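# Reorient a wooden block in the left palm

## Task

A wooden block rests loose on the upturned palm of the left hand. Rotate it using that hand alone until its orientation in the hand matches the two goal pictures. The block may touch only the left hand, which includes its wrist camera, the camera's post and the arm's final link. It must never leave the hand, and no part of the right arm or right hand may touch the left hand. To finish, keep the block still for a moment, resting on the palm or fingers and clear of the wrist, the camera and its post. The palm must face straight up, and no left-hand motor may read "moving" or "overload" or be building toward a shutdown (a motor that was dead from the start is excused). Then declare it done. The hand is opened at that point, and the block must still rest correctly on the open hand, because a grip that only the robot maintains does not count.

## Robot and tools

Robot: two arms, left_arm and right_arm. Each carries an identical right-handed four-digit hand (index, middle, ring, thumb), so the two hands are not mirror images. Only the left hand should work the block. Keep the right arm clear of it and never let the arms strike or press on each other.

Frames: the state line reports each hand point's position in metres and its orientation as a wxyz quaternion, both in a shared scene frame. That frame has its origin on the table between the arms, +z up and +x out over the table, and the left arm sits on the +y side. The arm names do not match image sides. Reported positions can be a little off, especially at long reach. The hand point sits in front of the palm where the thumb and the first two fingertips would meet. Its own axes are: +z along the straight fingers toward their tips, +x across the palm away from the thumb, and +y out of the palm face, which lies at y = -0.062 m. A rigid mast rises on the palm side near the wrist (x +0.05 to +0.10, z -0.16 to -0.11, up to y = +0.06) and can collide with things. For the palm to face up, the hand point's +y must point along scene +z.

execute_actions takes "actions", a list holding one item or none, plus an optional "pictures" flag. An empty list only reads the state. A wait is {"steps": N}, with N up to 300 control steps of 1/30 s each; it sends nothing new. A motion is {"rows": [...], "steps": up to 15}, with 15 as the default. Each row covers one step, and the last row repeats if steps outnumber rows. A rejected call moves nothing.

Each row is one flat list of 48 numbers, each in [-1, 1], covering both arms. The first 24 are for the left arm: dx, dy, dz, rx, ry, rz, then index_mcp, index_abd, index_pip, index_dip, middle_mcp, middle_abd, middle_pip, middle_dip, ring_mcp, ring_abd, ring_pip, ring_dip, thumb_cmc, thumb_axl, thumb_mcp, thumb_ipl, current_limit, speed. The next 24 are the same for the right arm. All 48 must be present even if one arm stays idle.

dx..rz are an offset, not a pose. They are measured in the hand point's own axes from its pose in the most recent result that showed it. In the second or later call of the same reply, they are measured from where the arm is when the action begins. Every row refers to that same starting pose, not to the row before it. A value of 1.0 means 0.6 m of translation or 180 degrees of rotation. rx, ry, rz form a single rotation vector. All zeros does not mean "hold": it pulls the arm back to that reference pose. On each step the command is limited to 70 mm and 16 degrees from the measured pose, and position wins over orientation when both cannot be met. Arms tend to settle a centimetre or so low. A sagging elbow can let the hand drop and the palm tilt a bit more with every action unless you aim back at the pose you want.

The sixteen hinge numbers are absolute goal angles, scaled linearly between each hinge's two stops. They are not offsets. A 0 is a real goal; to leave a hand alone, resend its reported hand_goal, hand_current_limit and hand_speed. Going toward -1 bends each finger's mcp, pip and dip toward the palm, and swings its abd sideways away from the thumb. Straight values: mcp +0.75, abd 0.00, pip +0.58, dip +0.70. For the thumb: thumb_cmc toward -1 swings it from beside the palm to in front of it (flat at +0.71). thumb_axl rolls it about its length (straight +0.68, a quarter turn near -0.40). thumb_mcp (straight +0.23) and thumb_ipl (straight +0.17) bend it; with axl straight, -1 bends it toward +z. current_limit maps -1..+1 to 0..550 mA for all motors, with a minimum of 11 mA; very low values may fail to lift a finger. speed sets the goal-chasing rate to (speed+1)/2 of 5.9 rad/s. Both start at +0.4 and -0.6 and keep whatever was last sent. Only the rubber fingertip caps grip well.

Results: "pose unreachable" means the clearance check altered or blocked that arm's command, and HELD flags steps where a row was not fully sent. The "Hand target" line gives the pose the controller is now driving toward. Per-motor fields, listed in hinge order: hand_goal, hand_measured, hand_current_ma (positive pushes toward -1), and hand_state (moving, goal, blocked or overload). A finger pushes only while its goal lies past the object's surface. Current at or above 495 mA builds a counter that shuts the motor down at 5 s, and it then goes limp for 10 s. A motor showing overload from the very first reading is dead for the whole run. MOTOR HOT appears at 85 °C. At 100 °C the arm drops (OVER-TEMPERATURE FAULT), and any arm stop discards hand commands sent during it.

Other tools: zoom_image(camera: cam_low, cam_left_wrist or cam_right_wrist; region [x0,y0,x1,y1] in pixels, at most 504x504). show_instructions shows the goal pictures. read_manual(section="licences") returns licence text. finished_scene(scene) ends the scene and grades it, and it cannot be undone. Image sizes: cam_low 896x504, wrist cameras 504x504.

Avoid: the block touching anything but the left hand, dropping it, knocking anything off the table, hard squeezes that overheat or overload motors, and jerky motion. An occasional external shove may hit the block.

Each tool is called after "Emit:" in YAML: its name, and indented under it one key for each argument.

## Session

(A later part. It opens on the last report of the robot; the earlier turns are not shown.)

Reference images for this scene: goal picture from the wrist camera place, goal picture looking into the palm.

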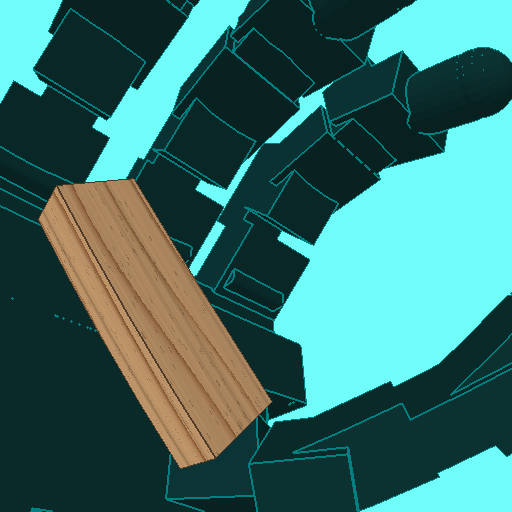

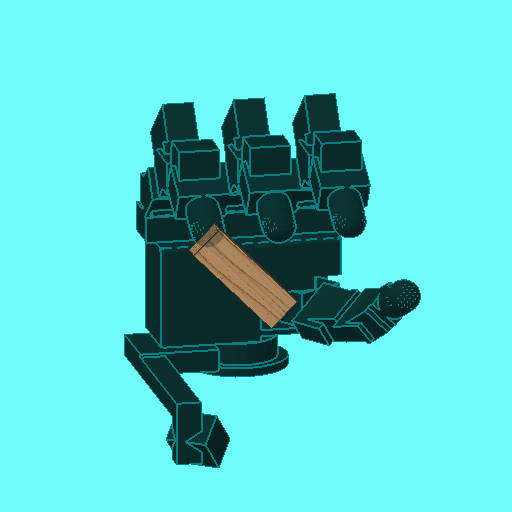

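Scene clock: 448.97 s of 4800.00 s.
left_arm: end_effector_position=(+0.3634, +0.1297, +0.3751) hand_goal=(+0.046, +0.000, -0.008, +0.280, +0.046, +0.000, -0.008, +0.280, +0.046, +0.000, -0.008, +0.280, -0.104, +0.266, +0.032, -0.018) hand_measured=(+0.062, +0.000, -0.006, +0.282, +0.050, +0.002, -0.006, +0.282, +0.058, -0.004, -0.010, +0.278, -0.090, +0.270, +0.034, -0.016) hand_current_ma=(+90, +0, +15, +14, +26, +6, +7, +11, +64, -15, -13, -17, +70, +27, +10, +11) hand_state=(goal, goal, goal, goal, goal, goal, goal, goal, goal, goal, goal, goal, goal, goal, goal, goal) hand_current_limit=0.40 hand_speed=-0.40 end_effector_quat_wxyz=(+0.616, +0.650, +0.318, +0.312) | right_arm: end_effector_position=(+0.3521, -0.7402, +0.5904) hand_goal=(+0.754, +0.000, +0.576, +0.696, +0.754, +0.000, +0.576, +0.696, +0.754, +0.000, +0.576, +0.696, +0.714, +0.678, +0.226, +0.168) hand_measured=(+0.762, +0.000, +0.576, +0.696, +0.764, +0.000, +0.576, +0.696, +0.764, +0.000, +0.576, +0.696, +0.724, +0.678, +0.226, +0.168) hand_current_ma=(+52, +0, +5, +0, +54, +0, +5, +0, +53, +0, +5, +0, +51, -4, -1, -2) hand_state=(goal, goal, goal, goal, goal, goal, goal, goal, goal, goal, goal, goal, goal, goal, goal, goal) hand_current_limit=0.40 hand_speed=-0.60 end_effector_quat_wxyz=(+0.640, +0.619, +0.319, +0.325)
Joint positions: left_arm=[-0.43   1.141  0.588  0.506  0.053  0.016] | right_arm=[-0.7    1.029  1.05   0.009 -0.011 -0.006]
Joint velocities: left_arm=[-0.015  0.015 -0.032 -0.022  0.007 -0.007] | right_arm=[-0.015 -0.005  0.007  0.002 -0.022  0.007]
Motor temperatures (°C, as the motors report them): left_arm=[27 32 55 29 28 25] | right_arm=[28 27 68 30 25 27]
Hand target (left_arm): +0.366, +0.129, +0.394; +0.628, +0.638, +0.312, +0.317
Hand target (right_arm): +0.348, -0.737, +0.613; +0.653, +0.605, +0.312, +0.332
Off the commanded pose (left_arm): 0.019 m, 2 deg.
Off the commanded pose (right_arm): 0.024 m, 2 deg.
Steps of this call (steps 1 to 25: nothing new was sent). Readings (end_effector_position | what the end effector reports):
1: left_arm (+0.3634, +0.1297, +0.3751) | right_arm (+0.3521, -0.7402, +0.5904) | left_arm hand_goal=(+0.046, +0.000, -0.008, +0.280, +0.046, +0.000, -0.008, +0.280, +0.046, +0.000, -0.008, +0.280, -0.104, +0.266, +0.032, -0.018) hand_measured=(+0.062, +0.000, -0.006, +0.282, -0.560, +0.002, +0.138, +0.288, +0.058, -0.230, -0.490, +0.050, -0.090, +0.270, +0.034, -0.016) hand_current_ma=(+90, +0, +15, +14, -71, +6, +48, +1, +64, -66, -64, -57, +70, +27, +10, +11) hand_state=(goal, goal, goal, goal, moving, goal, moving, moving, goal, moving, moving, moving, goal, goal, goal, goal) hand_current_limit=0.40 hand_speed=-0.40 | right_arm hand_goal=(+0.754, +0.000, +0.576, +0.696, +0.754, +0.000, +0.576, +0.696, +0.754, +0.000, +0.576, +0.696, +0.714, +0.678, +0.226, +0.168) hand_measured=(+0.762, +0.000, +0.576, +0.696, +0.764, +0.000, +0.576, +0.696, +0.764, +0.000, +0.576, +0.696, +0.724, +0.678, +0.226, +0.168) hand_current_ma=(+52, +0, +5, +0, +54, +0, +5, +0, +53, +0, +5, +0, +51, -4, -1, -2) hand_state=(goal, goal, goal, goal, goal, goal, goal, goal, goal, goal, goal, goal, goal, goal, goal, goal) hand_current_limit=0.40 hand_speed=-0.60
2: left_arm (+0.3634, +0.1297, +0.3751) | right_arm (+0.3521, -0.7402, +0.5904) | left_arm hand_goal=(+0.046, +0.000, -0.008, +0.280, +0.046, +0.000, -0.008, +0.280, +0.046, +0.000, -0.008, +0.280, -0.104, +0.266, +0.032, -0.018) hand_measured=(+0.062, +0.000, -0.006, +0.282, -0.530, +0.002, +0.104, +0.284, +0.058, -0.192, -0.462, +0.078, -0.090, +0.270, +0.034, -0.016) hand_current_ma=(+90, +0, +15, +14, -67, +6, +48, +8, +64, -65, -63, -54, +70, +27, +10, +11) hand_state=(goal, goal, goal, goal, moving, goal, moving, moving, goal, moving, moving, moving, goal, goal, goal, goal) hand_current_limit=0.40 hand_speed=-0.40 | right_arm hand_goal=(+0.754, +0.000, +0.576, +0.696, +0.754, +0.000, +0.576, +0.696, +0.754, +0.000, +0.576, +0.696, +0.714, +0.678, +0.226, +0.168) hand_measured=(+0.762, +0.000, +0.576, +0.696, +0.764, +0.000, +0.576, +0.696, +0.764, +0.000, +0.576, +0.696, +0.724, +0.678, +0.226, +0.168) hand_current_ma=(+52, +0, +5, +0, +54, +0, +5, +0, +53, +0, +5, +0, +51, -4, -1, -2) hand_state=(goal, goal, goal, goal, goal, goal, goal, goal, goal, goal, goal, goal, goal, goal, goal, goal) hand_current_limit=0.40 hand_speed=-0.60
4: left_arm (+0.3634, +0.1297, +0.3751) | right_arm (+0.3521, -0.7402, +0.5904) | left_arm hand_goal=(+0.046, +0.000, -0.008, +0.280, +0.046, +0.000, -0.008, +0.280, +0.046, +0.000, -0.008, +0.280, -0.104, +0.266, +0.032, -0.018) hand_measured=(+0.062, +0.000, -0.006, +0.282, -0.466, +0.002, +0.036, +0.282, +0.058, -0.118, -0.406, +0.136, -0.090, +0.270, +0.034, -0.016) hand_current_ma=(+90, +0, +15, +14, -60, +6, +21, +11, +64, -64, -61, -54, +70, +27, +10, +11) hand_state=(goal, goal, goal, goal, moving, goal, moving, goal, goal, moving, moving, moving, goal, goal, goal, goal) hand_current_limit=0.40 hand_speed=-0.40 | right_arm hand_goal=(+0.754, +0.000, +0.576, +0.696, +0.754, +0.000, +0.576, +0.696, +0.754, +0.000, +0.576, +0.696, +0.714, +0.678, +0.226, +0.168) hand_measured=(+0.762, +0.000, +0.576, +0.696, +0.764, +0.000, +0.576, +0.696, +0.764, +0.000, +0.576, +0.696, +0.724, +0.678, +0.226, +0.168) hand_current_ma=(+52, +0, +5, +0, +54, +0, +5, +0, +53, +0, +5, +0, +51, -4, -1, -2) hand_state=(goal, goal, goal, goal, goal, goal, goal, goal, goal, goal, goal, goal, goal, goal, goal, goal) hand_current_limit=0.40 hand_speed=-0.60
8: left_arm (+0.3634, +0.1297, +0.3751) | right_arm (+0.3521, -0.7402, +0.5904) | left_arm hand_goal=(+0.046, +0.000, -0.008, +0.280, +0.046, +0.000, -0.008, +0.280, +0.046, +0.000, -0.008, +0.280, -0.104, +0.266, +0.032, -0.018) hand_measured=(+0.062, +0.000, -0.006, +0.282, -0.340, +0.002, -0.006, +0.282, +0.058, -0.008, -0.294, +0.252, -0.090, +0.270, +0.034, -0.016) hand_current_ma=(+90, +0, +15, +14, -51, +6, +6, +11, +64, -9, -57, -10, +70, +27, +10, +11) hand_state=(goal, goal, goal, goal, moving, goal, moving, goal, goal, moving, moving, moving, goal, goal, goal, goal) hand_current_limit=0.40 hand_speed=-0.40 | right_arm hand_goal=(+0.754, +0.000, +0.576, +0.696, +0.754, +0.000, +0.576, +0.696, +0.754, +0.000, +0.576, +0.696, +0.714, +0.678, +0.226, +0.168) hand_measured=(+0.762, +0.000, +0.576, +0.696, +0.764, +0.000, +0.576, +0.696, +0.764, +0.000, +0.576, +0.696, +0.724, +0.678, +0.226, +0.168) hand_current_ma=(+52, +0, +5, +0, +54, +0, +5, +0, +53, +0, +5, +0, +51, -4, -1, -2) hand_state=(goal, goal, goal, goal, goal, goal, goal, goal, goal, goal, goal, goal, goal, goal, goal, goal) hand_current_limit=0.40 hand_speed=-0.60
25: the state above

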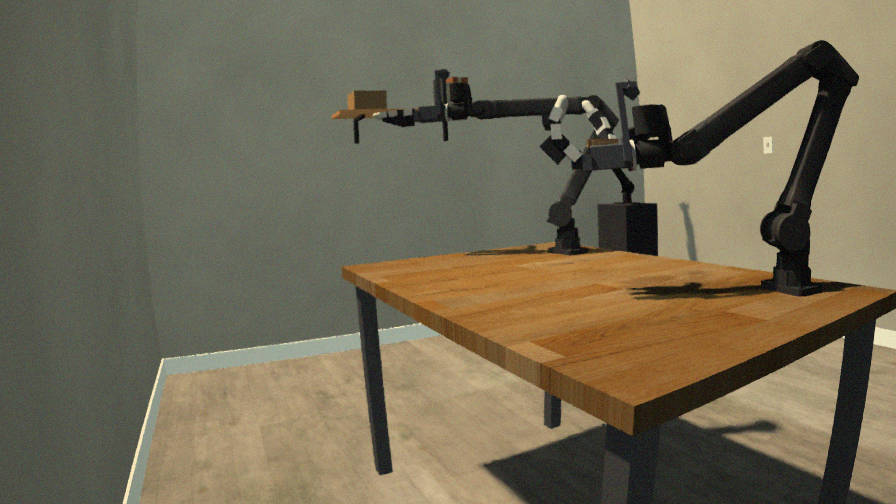

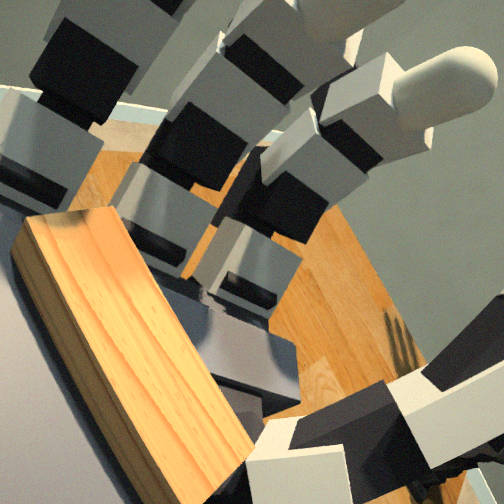

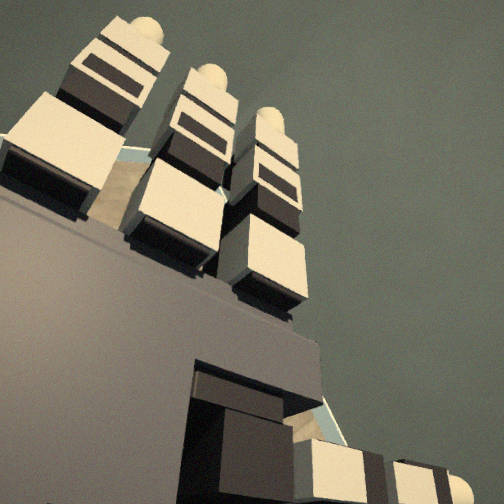

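Emit:
execute_actions:
  actions:
    - {"rows": [ [0.001,0.0317,0.0037,-0.027,0,0, 0.754,0,0.576,0.696, 0.754,0,0.576,0.696, 0.754,0,0.576,0.696, 0.714,0.678,0.226,0.168, 0.4,-0.4, 0,0.0393,-0.0075,-0.0137,0,0, 0.754,0,0.576,0.696, 0.754,0,0.576,0.696, 0.754,0,0.576,0.696, 0.714,0.678,0.226,0.168, 0.4,-0.6] ], "steps": 15}
  pictures: false

Emit:
execute_actions:
  actions:
    - {"steps": 30}

Scene clock: 457.87 s of 4800.00 s.
left_arm: end_effector_position=(+0.3637, +0.1295, +0.3815) hand_goal=(+0.754, +0.000, +0.576, +0.696, +0.754, +0.000, +0.576, +0.696, +0.754, +0.000, +0.576, +0.696, +0.714, +0.678, +0.226, +0.168) hand_measured=(+0.508, +0.000, +0.378, +0.684, +0.500, +0.002, +0.424, +0.654, +0.488, -0.004, +0.364, +0.652, +0.356, +0.620, +0.224, +0.166) hand_current_ma=(+1, +0, -35, -1, +0, +6, -42, -33, +2, -15, -34, -37, -1, -56, -9, -13) hand_state=(moving, goal, moving, moving, moving, goal, moving, moving, moving, goal, moving, moving, moving, moving, goal, goal) hand_current_limit=0.40 hand_speed=-0.40 end_effector_quat_wxyz=(+0.632, +0.635, +0.309, +0.321) | right_arm: end_effector_position=(+0.3521, -0.7402, +0.5904) hand_goal=(+0.754, +0.000, +0.576, +0.696, +0.754, +0.000, +0.576, +0.696, +0.754, +0.000, +0.576, +0.696, +0.714, +0.678, +0.226, +0.168) hand_measured=(+0.762, +0.000, +0.576, +0.696, +0.764, +0.000, +0.576, +0.696, +0.764, +0.000, +0.576, +0.696, +0.724, +0.678, +0.226, +0.168) hand_current_ma=(+52, +0, +5, +0, +54, +0, +5, +0, +53, +0, +5, +0, +51, -4, -1, -2) hand_state=(goal, goal, goal, goal, goal, goal, goal, goal, goal, goal, goal, goal, goal, goal, goal, goal) hand_current_limit=0.40 hand_speed=-0.60 end_effector_quat_wxyz=(+0.640, +0.619, +0.319, +0.325)
Joint positions: left_arm=[-0.43   1.167  0.587  0.583  0.053  0.016] | right_arm=[-0.7    1.029  1.05   0.009 -0.011 -0.006]
Joint velocities: left_arm=[-0.005 -0.005  0.007  0.002  0.022 -0.022] | right_arm=[-0.024 -0.005 -0.002 -0.017  0.007  0.051]
Motor temperatures (°C, as the motors report them): left_arm=[27 32 56 29 28 25] | right_arm=[28 27 68 30 25 27]
Hand target (left_arm): +0.366, +0.128, +0.394; +0.643, +0.624, +0.305, +0.325
Hand target (right_arm): +0.348, -0.737, +0.613; +0.653, +0.605, +0.312, +0.332
Off the commanded pose (left_arm): 0.013 m, 2 deg.
Off the commanded pose (right_arm): 0.024 m, 2 deg.
Steps of this call (steps 1 to 252: nothing new was sent; steps 253 to 267: all 15 steps of this action). Readings (end_effector_position | what the end effector reports):
253: left_arm (+0.3630, +0.1300, +0.3772) | right_arm (+0.3521, -0.7402, +0.5904) | left_arm hand_goal=(+0.754, +0.000, +0.576, +0.696, +0.754, +0.000, +0.576, +0.696, +0.754, +0.000, +0.576, +0.696, +0.714, +0.678, +0.226, +0.168) hand_measured=(+0.062, +0.000, -0.006, +0.282, +0.050, +0.002, -0.006, +0.282, +0.058, -0.004, -0.010, +0.278, -0.090, +0.270, +0.034, -0.016) hand_current_ma=(+90, +0, +15, +14, +26, +6, +7, +11, +64, -15, -13, -17, +70, +27, +10, +11) hand_state=(moving, goal, moving, moving, moving, goal, moving, moving, moving, goal, moving, moving, moving, moving, moving, moving) hand_current_limit=0.40 hand_speed=-0.40 | right_arm hand_goal=(+0.754, +0.000, +0.576, +0.696, +0.754, +0.000, +0.576, +0.696, +0.754, +0.000, +0.576, +0.696, +0.714, +0.678, +0.226, +0.168) hand_measured=(+0.762, +0.000, +0.576, +0.696, +0.764, +0.000, +0.576, +0.696, +0.764, +0.000, +0.576, +0.696, +0.724, +0.678, +0.226, +0.168) hand_current_ma=(+52, +0, +5, +0, +54, +0, +5, +0, +53, +0, +5, +0, +51, -4, -1, -2) hand_state=(goal, goal, goal, goal, goal, goal, goal, goal, goal, goal, goal, goal, goal, goal, goal, goal) hand_current_limit=0.40 hand_speed=-0.60
254: left_arm (+0.3628, +0.1301, +0.3797) | right_arm (+0.3521, -0.7402, +0.5904) | left_arm hand_goal=(+0.754, +0.000, +0.576, +0.696, +0.754, +0.000, +0.576, +0.696, +0.754, +0.000, +0.576, +0.696, +0.714, +0.678, +0.226, +0.168) hand_measured=(+0.062, +0.000, -0.006, +0.282, +0.052, +0.002, -0.006, +0.282, +0.058, -0.004, -0.010, +0.278, -0.090, +0.270, +0.034, -0.016) hand_current_ma=(-19, +0, -94, -85, -60, +6, -91, -94, -42, -15, -114, -112, -39, -69, -102, -89) hand_state=(moving, goal, moving, moving, moving, goal, moving, moving, moving, goal, moving, moving, moving, moving, moving, moving) hand_current_limit=0.40 hand_speed=-0.40 | right_arm hand_goal=(+0.754, +0.000, +0.576, +0.696, +0.754, +0.000, +0.576, +0.696, +0.754, +0.000, +0.576, +0.696, +0.714, +0.678, +0.226, +0.168) hand_measured=(+0.762, +0.000, +0.576, +0.696, +0.764, +0.000, +0.576, +0.696, +0.764, +0.000, +0.576, +0.696, +0.724, +0.678, +0.226, +0.168) hand_current_ma=(+52, +0, +5, +0, +54, +0, +5, +0, +53, +0, +5, +0, +51, -4, -1, -2) hand_state=(goal, goal, goal, goal, goal, goal, goal, goal, goal, goal, goal, goal, goal, goal, goal, goal) hand_current_limit=0.40 hand_speed=-0.60
256: left_arm (+0.3624, +0.1304, +0.3835) | right_arm (+0.3521, -0.7402, +0.5904) | left_arm hand_goal=(+0.754, +0.000, +0.576, +0.696, +0.754, +0.000, +0.576, +0.696, +0.754, +0.000, +0.576, +0.696, +0.714, +0.678, +0.226, +0.168) hand_measured=(+0.114, +0.000, +0.044, +0.334, +0.106, +0.002, +0.046, +0.330, +0.108, -0.004, +0.040, +0.328, -0.040, +0.314, +0.070, +0.022) hand_current_ma=(-13, +0, -60, -62, -25, +6, -54, -67, -18, -15, -69, -74, -19, -50, -62, -60) hand_state=(moving, goal, moving, moving, moving, goal, moving, moving, moving, goal, moving, moving, moving, moving, moving, moving) hand_current_limit=0.40 hand_speed=-0.40 | right_arm hand_goal=(+0.754, +0.000, +0.576, +0.696, +0.754, +0.000, +0.576, +0.696, +0.754, +0.000, +0.576, +0.696, +0.714, +0.678, +0.226, +0.168) hand_measured=(+0.762, +0.000, +0.576, +0.696, +0.764, +0.000, +0.576, +0.696, +0.764, +0.000, +0.576, +0.696, +0.724, +0.678, +0.226, +0.168) hand_current_ma=(+52, +0, +5, +0, +54, +0, +5, +0, +53, +0, +5, +0, +51, -4, -1, -2) hand_state=(goal, goal, goal, goal, goal, goal, goal, goal, goal, goal, goal, goal, goal, goal, goal, goal) hand_current_limit=0.40 hand_speed=-0.60
260: left_arm (+0.3633, +0.1298, +0.3823) | right_arm (+0.3521, -0.7402, +0.5904) | left_arm hand_goal=(+0.754, +0.000, +0.576, +0.696, +0.754, +0.000, +0.576, +0.696, +0.754, +0.000, +0.576, +0.696, +0.714, +0.678, +0.226, +0.168) hand_measured=(+0.252, +0.000, +0.162, +0.464, +0.244, +0.002, +0.180, +0.446, +0.242, -0.004, +0.156, +0.444, +0.098, +0.426, +0.160, +0.118) hand_current_ma=(-12, +0, -46, -60, -13, +6, -49, -53, -9, -15, -47, -55, -9, -52, -44, -52) hand_state=(moving, goal, moving, moving, moving, goal, moving, moving, moving, goal, moving, moving, moving, moving, moving, moving) hand_current_limit=0.40 hand_speed=-0.40 | right_arm hand_goal=(+0.754, +0.000, +0.576, +0.696, +0.754, +0.000, +0.576, +0.696, +0.754, +0.000, +0.576, +0.696, +0.714, +0.678, +0.226, +0.168) hand_measured=(+0.762, +0.000, +0.576, +0.696, +0.764, +0.000, +0.576, +0.696, +0.764, +0.000, +0.576, +0.696, +0.724, +0.678, +0.226, +0.168) hand_current_ma=(+52, +0, +5, +0, +54, +0, +5, +0, +53, +0, +5, +0, +51, -4, -1, -2) hand_state=(goal, goal, goal, goal, goal, goal, goal, goal, goal, goal, goal, goal, goal, goal, goal, goal) hand_current_limit=0.40 hand_speed=-0.60
267: the state above

Scene clock: 458.87 s of 4800.00 s.
left_arm: end_effector_position=(+0.3637, +0.1295, +0.3813) hand_goal=(+0.754, +0.000, +0.576, +0.696, +0.754, +0.000, +0.576, +0.696, +0.754, +0.000, +0.576, +0.696, +0.714, +0.678, +0.226, +0.168) hand_measured=(+0.764, +0.000, +0.576, +0.694, +0.764, +0.002, +0.576, +0.694, +0.764, -0.004, +0.576, +0.694, +0.724, +0.676, +0.224, +0.166) hand_current_ma=(+55, +0, +3, -11, +56, +6, +5, -10, +53, -15, +3, -10, +52, -14, -9, -12) hand_state=(goal, goal, goal, goal, goal, goal, goal, goal, goal, goal, goal, goal, goal, goal, goal, goal) hand_current_limit=0.40 hand_speed=-0.40 end_effector_quat_wxyz=(+0.631, +0.635, +0.309, +0.321) | right_arm: end_effector_position=(+0.3521, -0.7402, +0.5904) hand_goal=(+0.754, +0.000, +0.576, +0.696, +0.754, +0.000, +0.576, +0.696, +0.754, +0.000, +0.576, +0.696, +0.714, +0.678, +0.226, +0.168) hand_measured=(+0.762, +0.000, +0.576, +0.696, +0.764, +0.000, +0.576, +0.696, +0.764, +0.000, +0.576, +0.696, +0.724, +0.678, +0.226, +0.168) hand_current_ma=(+52, +0, +5, +0, +54, +0, +5, +0, +53, +0, +5, +0, +51, -4, -1, -2) hand_state=(goal, goal, goal, goal, goal, goal, goal, goal, goal, goal, goal, goal, goal, goal, goal, goal) hand_current_limit=0.40 hand_speed=-0.60 end_effector_quat_wxyz=(+0.640, +0.619, +0.319, +0.325)
Joint positions: left_arm=[-0.43   1.168  0.587  0.583  0.053  0.016] | right_arm=[-0.7    1.029  1.05   0.009 -0.011 -0.006]
Joint velocities: left_arm=[-0.015  0.015 -0.007  0.002  0.007  0.022] | right_arm=[-0.015 -0.005 -0.017  0.022 -0.066  0.007]
Motor temperatures (°C, as the motors report them): left_arm=[27 32 56 29 28 25] | right_arm=[28 27 68 30 25 27]
Hand target (left_arm): +0.366, +0.128, +0.394; +0.643, +0.623, +0.305, +0.325
Hand target (right_arm): +0.348, -0.737, +0.613; +0.653, +0.605, +0.312, +0.332
Off the commanded pose (left_arm): 0.013 m, 2 deg.
Off the commanded pose (right_arm): 0.024 m, 2 deg.
Steps of this call (steps 1 to 30: nothing new was sent). Readings (end_effector_position | what the end effector reports):
1: left_arm (+0.3637, +0.1295, +0.3815) | right_arm (+0.3521, -0.7402, +0.5904) | left_arm hand_goal=(+0.754, +0.000, +0.576, +0.696, +0.754, +0.000, +0.576, +0.696, +0.754, +0.000, +0.576, +0.696, +0.714, +0.678, +0.226, +0.168) hand_measured=(+0.546, +0.000, +0.408, +0.690, +0.538, +0.002, +0.458, +0.678, +0.524, -0.004, +0.394, +0.678, +0.392, +0.648, +0.224, +0.166) hand_current_ma=(+1, +0, -35, -7, +1, +6, -41, +7, +3, -15, -34, +8, -1, -16, -9, -12) hand_state=(moving, goal, moving, moving, moving, goal, moving, moving, moving, goal, moving, moving, moving, moving, goal, goal) hand_current_limit=0.40 hand_speed=-0.40 | right_arm hand_goal=(+0.754, +0.000, +0.576, +0.696, +0.754, +0.000, +0.576, +0.696, +0.754, +0.000, +0.576, +0.696, +0.714, +0.678, +0.226, +0.168) hand_measured=(+0.762, +0.000, +0.576, +0.696, +0.764, +0.000, +0.576, +0.696, +0.764, +0.000, +0.576, +0.696, +0.724, +0.678, +0.226, +0.168) hand_current_ma=(+52, +0, +5, +0, +54, +0, +5, +0, +53, +0, +5, +0, +51, -4, -1, -2) hand_state=(goal, goal, goal, goal, goal, goal, goal, goal, goal, goal, goal, goal, goal, goal, goal, goal) hand_current_limit=0.40 hand_speed=-0.60
2: left_arm (+0.3637, +0.1295, +0.3815) | right_arm (+0.3521, -0.7402, +0.5904) | left_arm hand_goal=(+0.754, +0.000, +0.576, +0.696, +0.754, +0.000, +0.576, +0.696, +0.754, +0.000, +0.576, +0.696, +0.714, +0.678, +0.226, +0.168) hand_measured=(+0.582, +0.000, +0.440, +0.692, +0.574, +0.002, +0.494, +0.690, +0.560, -0.004, +0.424, +0.690, +0.430, +0.666, +0.224, +0.166) hand_current_ma=(+1, +0, -35, -11, +2, +6, -41, -3, +4, -15, -33, -3, +0, -2, -9, -12) hand_state=(moving, goal, moving, moving, moving, goal, moving, moving, moving, goal, moving, moving, moving, moving, goal, goal) hand_current_limit=0.40 hand_speed=-0.40 | right_arm hand_goal=(+0.754, +0.000, +0.576, +0.696, +0.754, +0.000, +0.576, +0.696, +0.754, +0.000, +0.576, +0.696, +0.714, +0.678, +0.226, +0.168) hand_measured=(+0.762, +0.000, +0.576, +0.696, +0.764, +0.000, +0.576, +0.696, +0.764, +0.000, +0.576, +0.696, +0.724, +0.678, +0.226, +0.168) hand_current_ma=(+52, +0, +5, +0, +54, +0, +5, +0, +53, +0, +5, +0, +51, -4, -1, -2) hand_state=(goal, goal, goal, goal, goal, goal, goal, goal, goal, goal, goal, goal, goal, goal, goal, goal) hand_current_limit=0.40 hand_speed=-0.60
4: left_arm (+0.3637, +0.1295, +0.3815) | right_arm (+0.3521, -0.7402, +0.5904) | left_arm hand_goal=(+0.754, +0.000, +0.576, +0.696, +0.754, +0.000, +0.576, +0.696, +0.754, +0.000, +0.576, +0.696, +0.714, +0.678, +0.226, +0.168) hand_measured=(+0.658, +0.000, +0.502, +0.694, +0.650, +0.002, +0.558, +0.694, +0.632, -0.004, +0.484, +0.694, +0.504, +0.674, +0.224, +0.166) hand_current_ma=(+3, +0, -34, -12, +4, +6, +19, -10, +5, -15, -33, -10, +2, -12, -9, -12) hand_state=(moving, goal, moving, goal, moving, goal, moving, moving, moving, goal, moving, moving, moving, moving, goal, goal) hand_current_limit=0.40 hand_speed=-0.40 | right_arm hand_goal=(+0.754, +0.000, +0.576, +0.696, +0.754, +0.000, +0.576, +0.696, +0.754, +0.000, +0.576, +0.696, +0.714, +0.678, +0.226, +0.168) hand_measured=(+0.762, +0.000, +0.576, +0.696, +0.764, +0.000, +0.576, +0.696, +0.764, +0.000, +0.576, +0.696, +0.724, +0.678, +0.226, +0.168) hand_current_ma=(+52, +0, +5, +0, +54, +0, +5, +0, +53, +0, +5, +0, +51, -4, -1, -2) hand_state=(goal, goal, goal, goal, goal, goal, goal, goal, goal, goal, goal, goal, goal, goal, goal, goal) hand_current_limit=0.40 hand_speed=-0.60
8: left_arm (+0.3637, +0.1295, +0.3813) | right_arm (+0.3521, -0.7402, +0.5904) | left_arm hand_goal=(+0.754, +0.000, +0.576, +0.696, +0.754, +0.000, +0.576, +0.696, +0.754, +0.000, +0.576, +0.696, +0.714, +0.678, +0.226, +0.168) hand_measured=(+0.762, +0.000, +0.576, +0.694, +0.762, +0.002, +0.576, +0.694, +0.758, -0.004, +0.574, +0.694, +0.654, +0.676, +0.224, +0.166) hand_current_ma=(+65, +0, +8, -11, +69, +6, +5, -10, +75, -15, +12, -10, +5, -14, -9, -12) hand_state=(moving, goal, moving, goal, moving, goal, goal, goal, moving, goal, moving, goal, moving, goal, goal, goal) hand_current_limit=0.40 hand_speed=-0.40 | right_arm hand_goal=(+0.754, +0.000, +0.576, +0.696, +0.754, +0.000, +0.576, +0.696, +0.754, +0.000, +0.576, +0.696, +0.714, +0.678, +0.226, +0.168) hand_measured=(+0.762, +0.000, +0.576, +0.696, +0.764, +0.000, +0.576, +0.696, +0.764, +0.000, +0.576, +0.696, +0.724, +0.678, +0.226, +0.168) hand_current_ma=(+52, +0, +5, +0, +54, +0, +5, +0, +53, +0, +5, +0, +51, -4, -1, -2) hand_state=(goal, goal, goal, goal, goal, goal, goal, goal, goal, goal, goal, goal, goal, goal, goal, goal) hand_current_limit=0.40 hand_speed=-0.60
30: the state above

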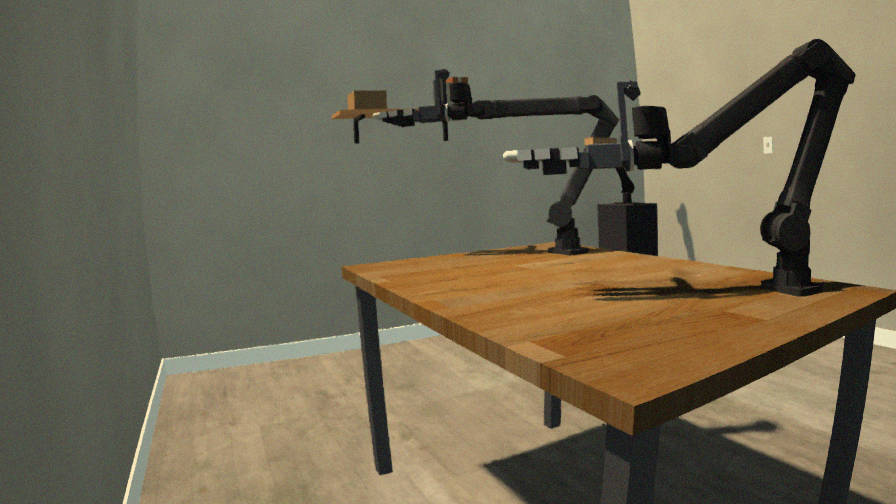

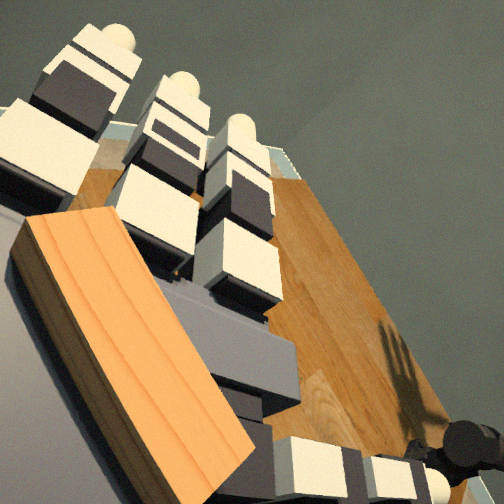

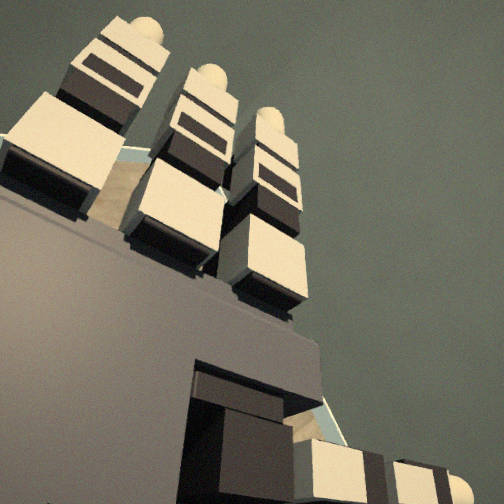

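Emit:
finished_scene:
  scene: 2

The scene is finished: the task was done.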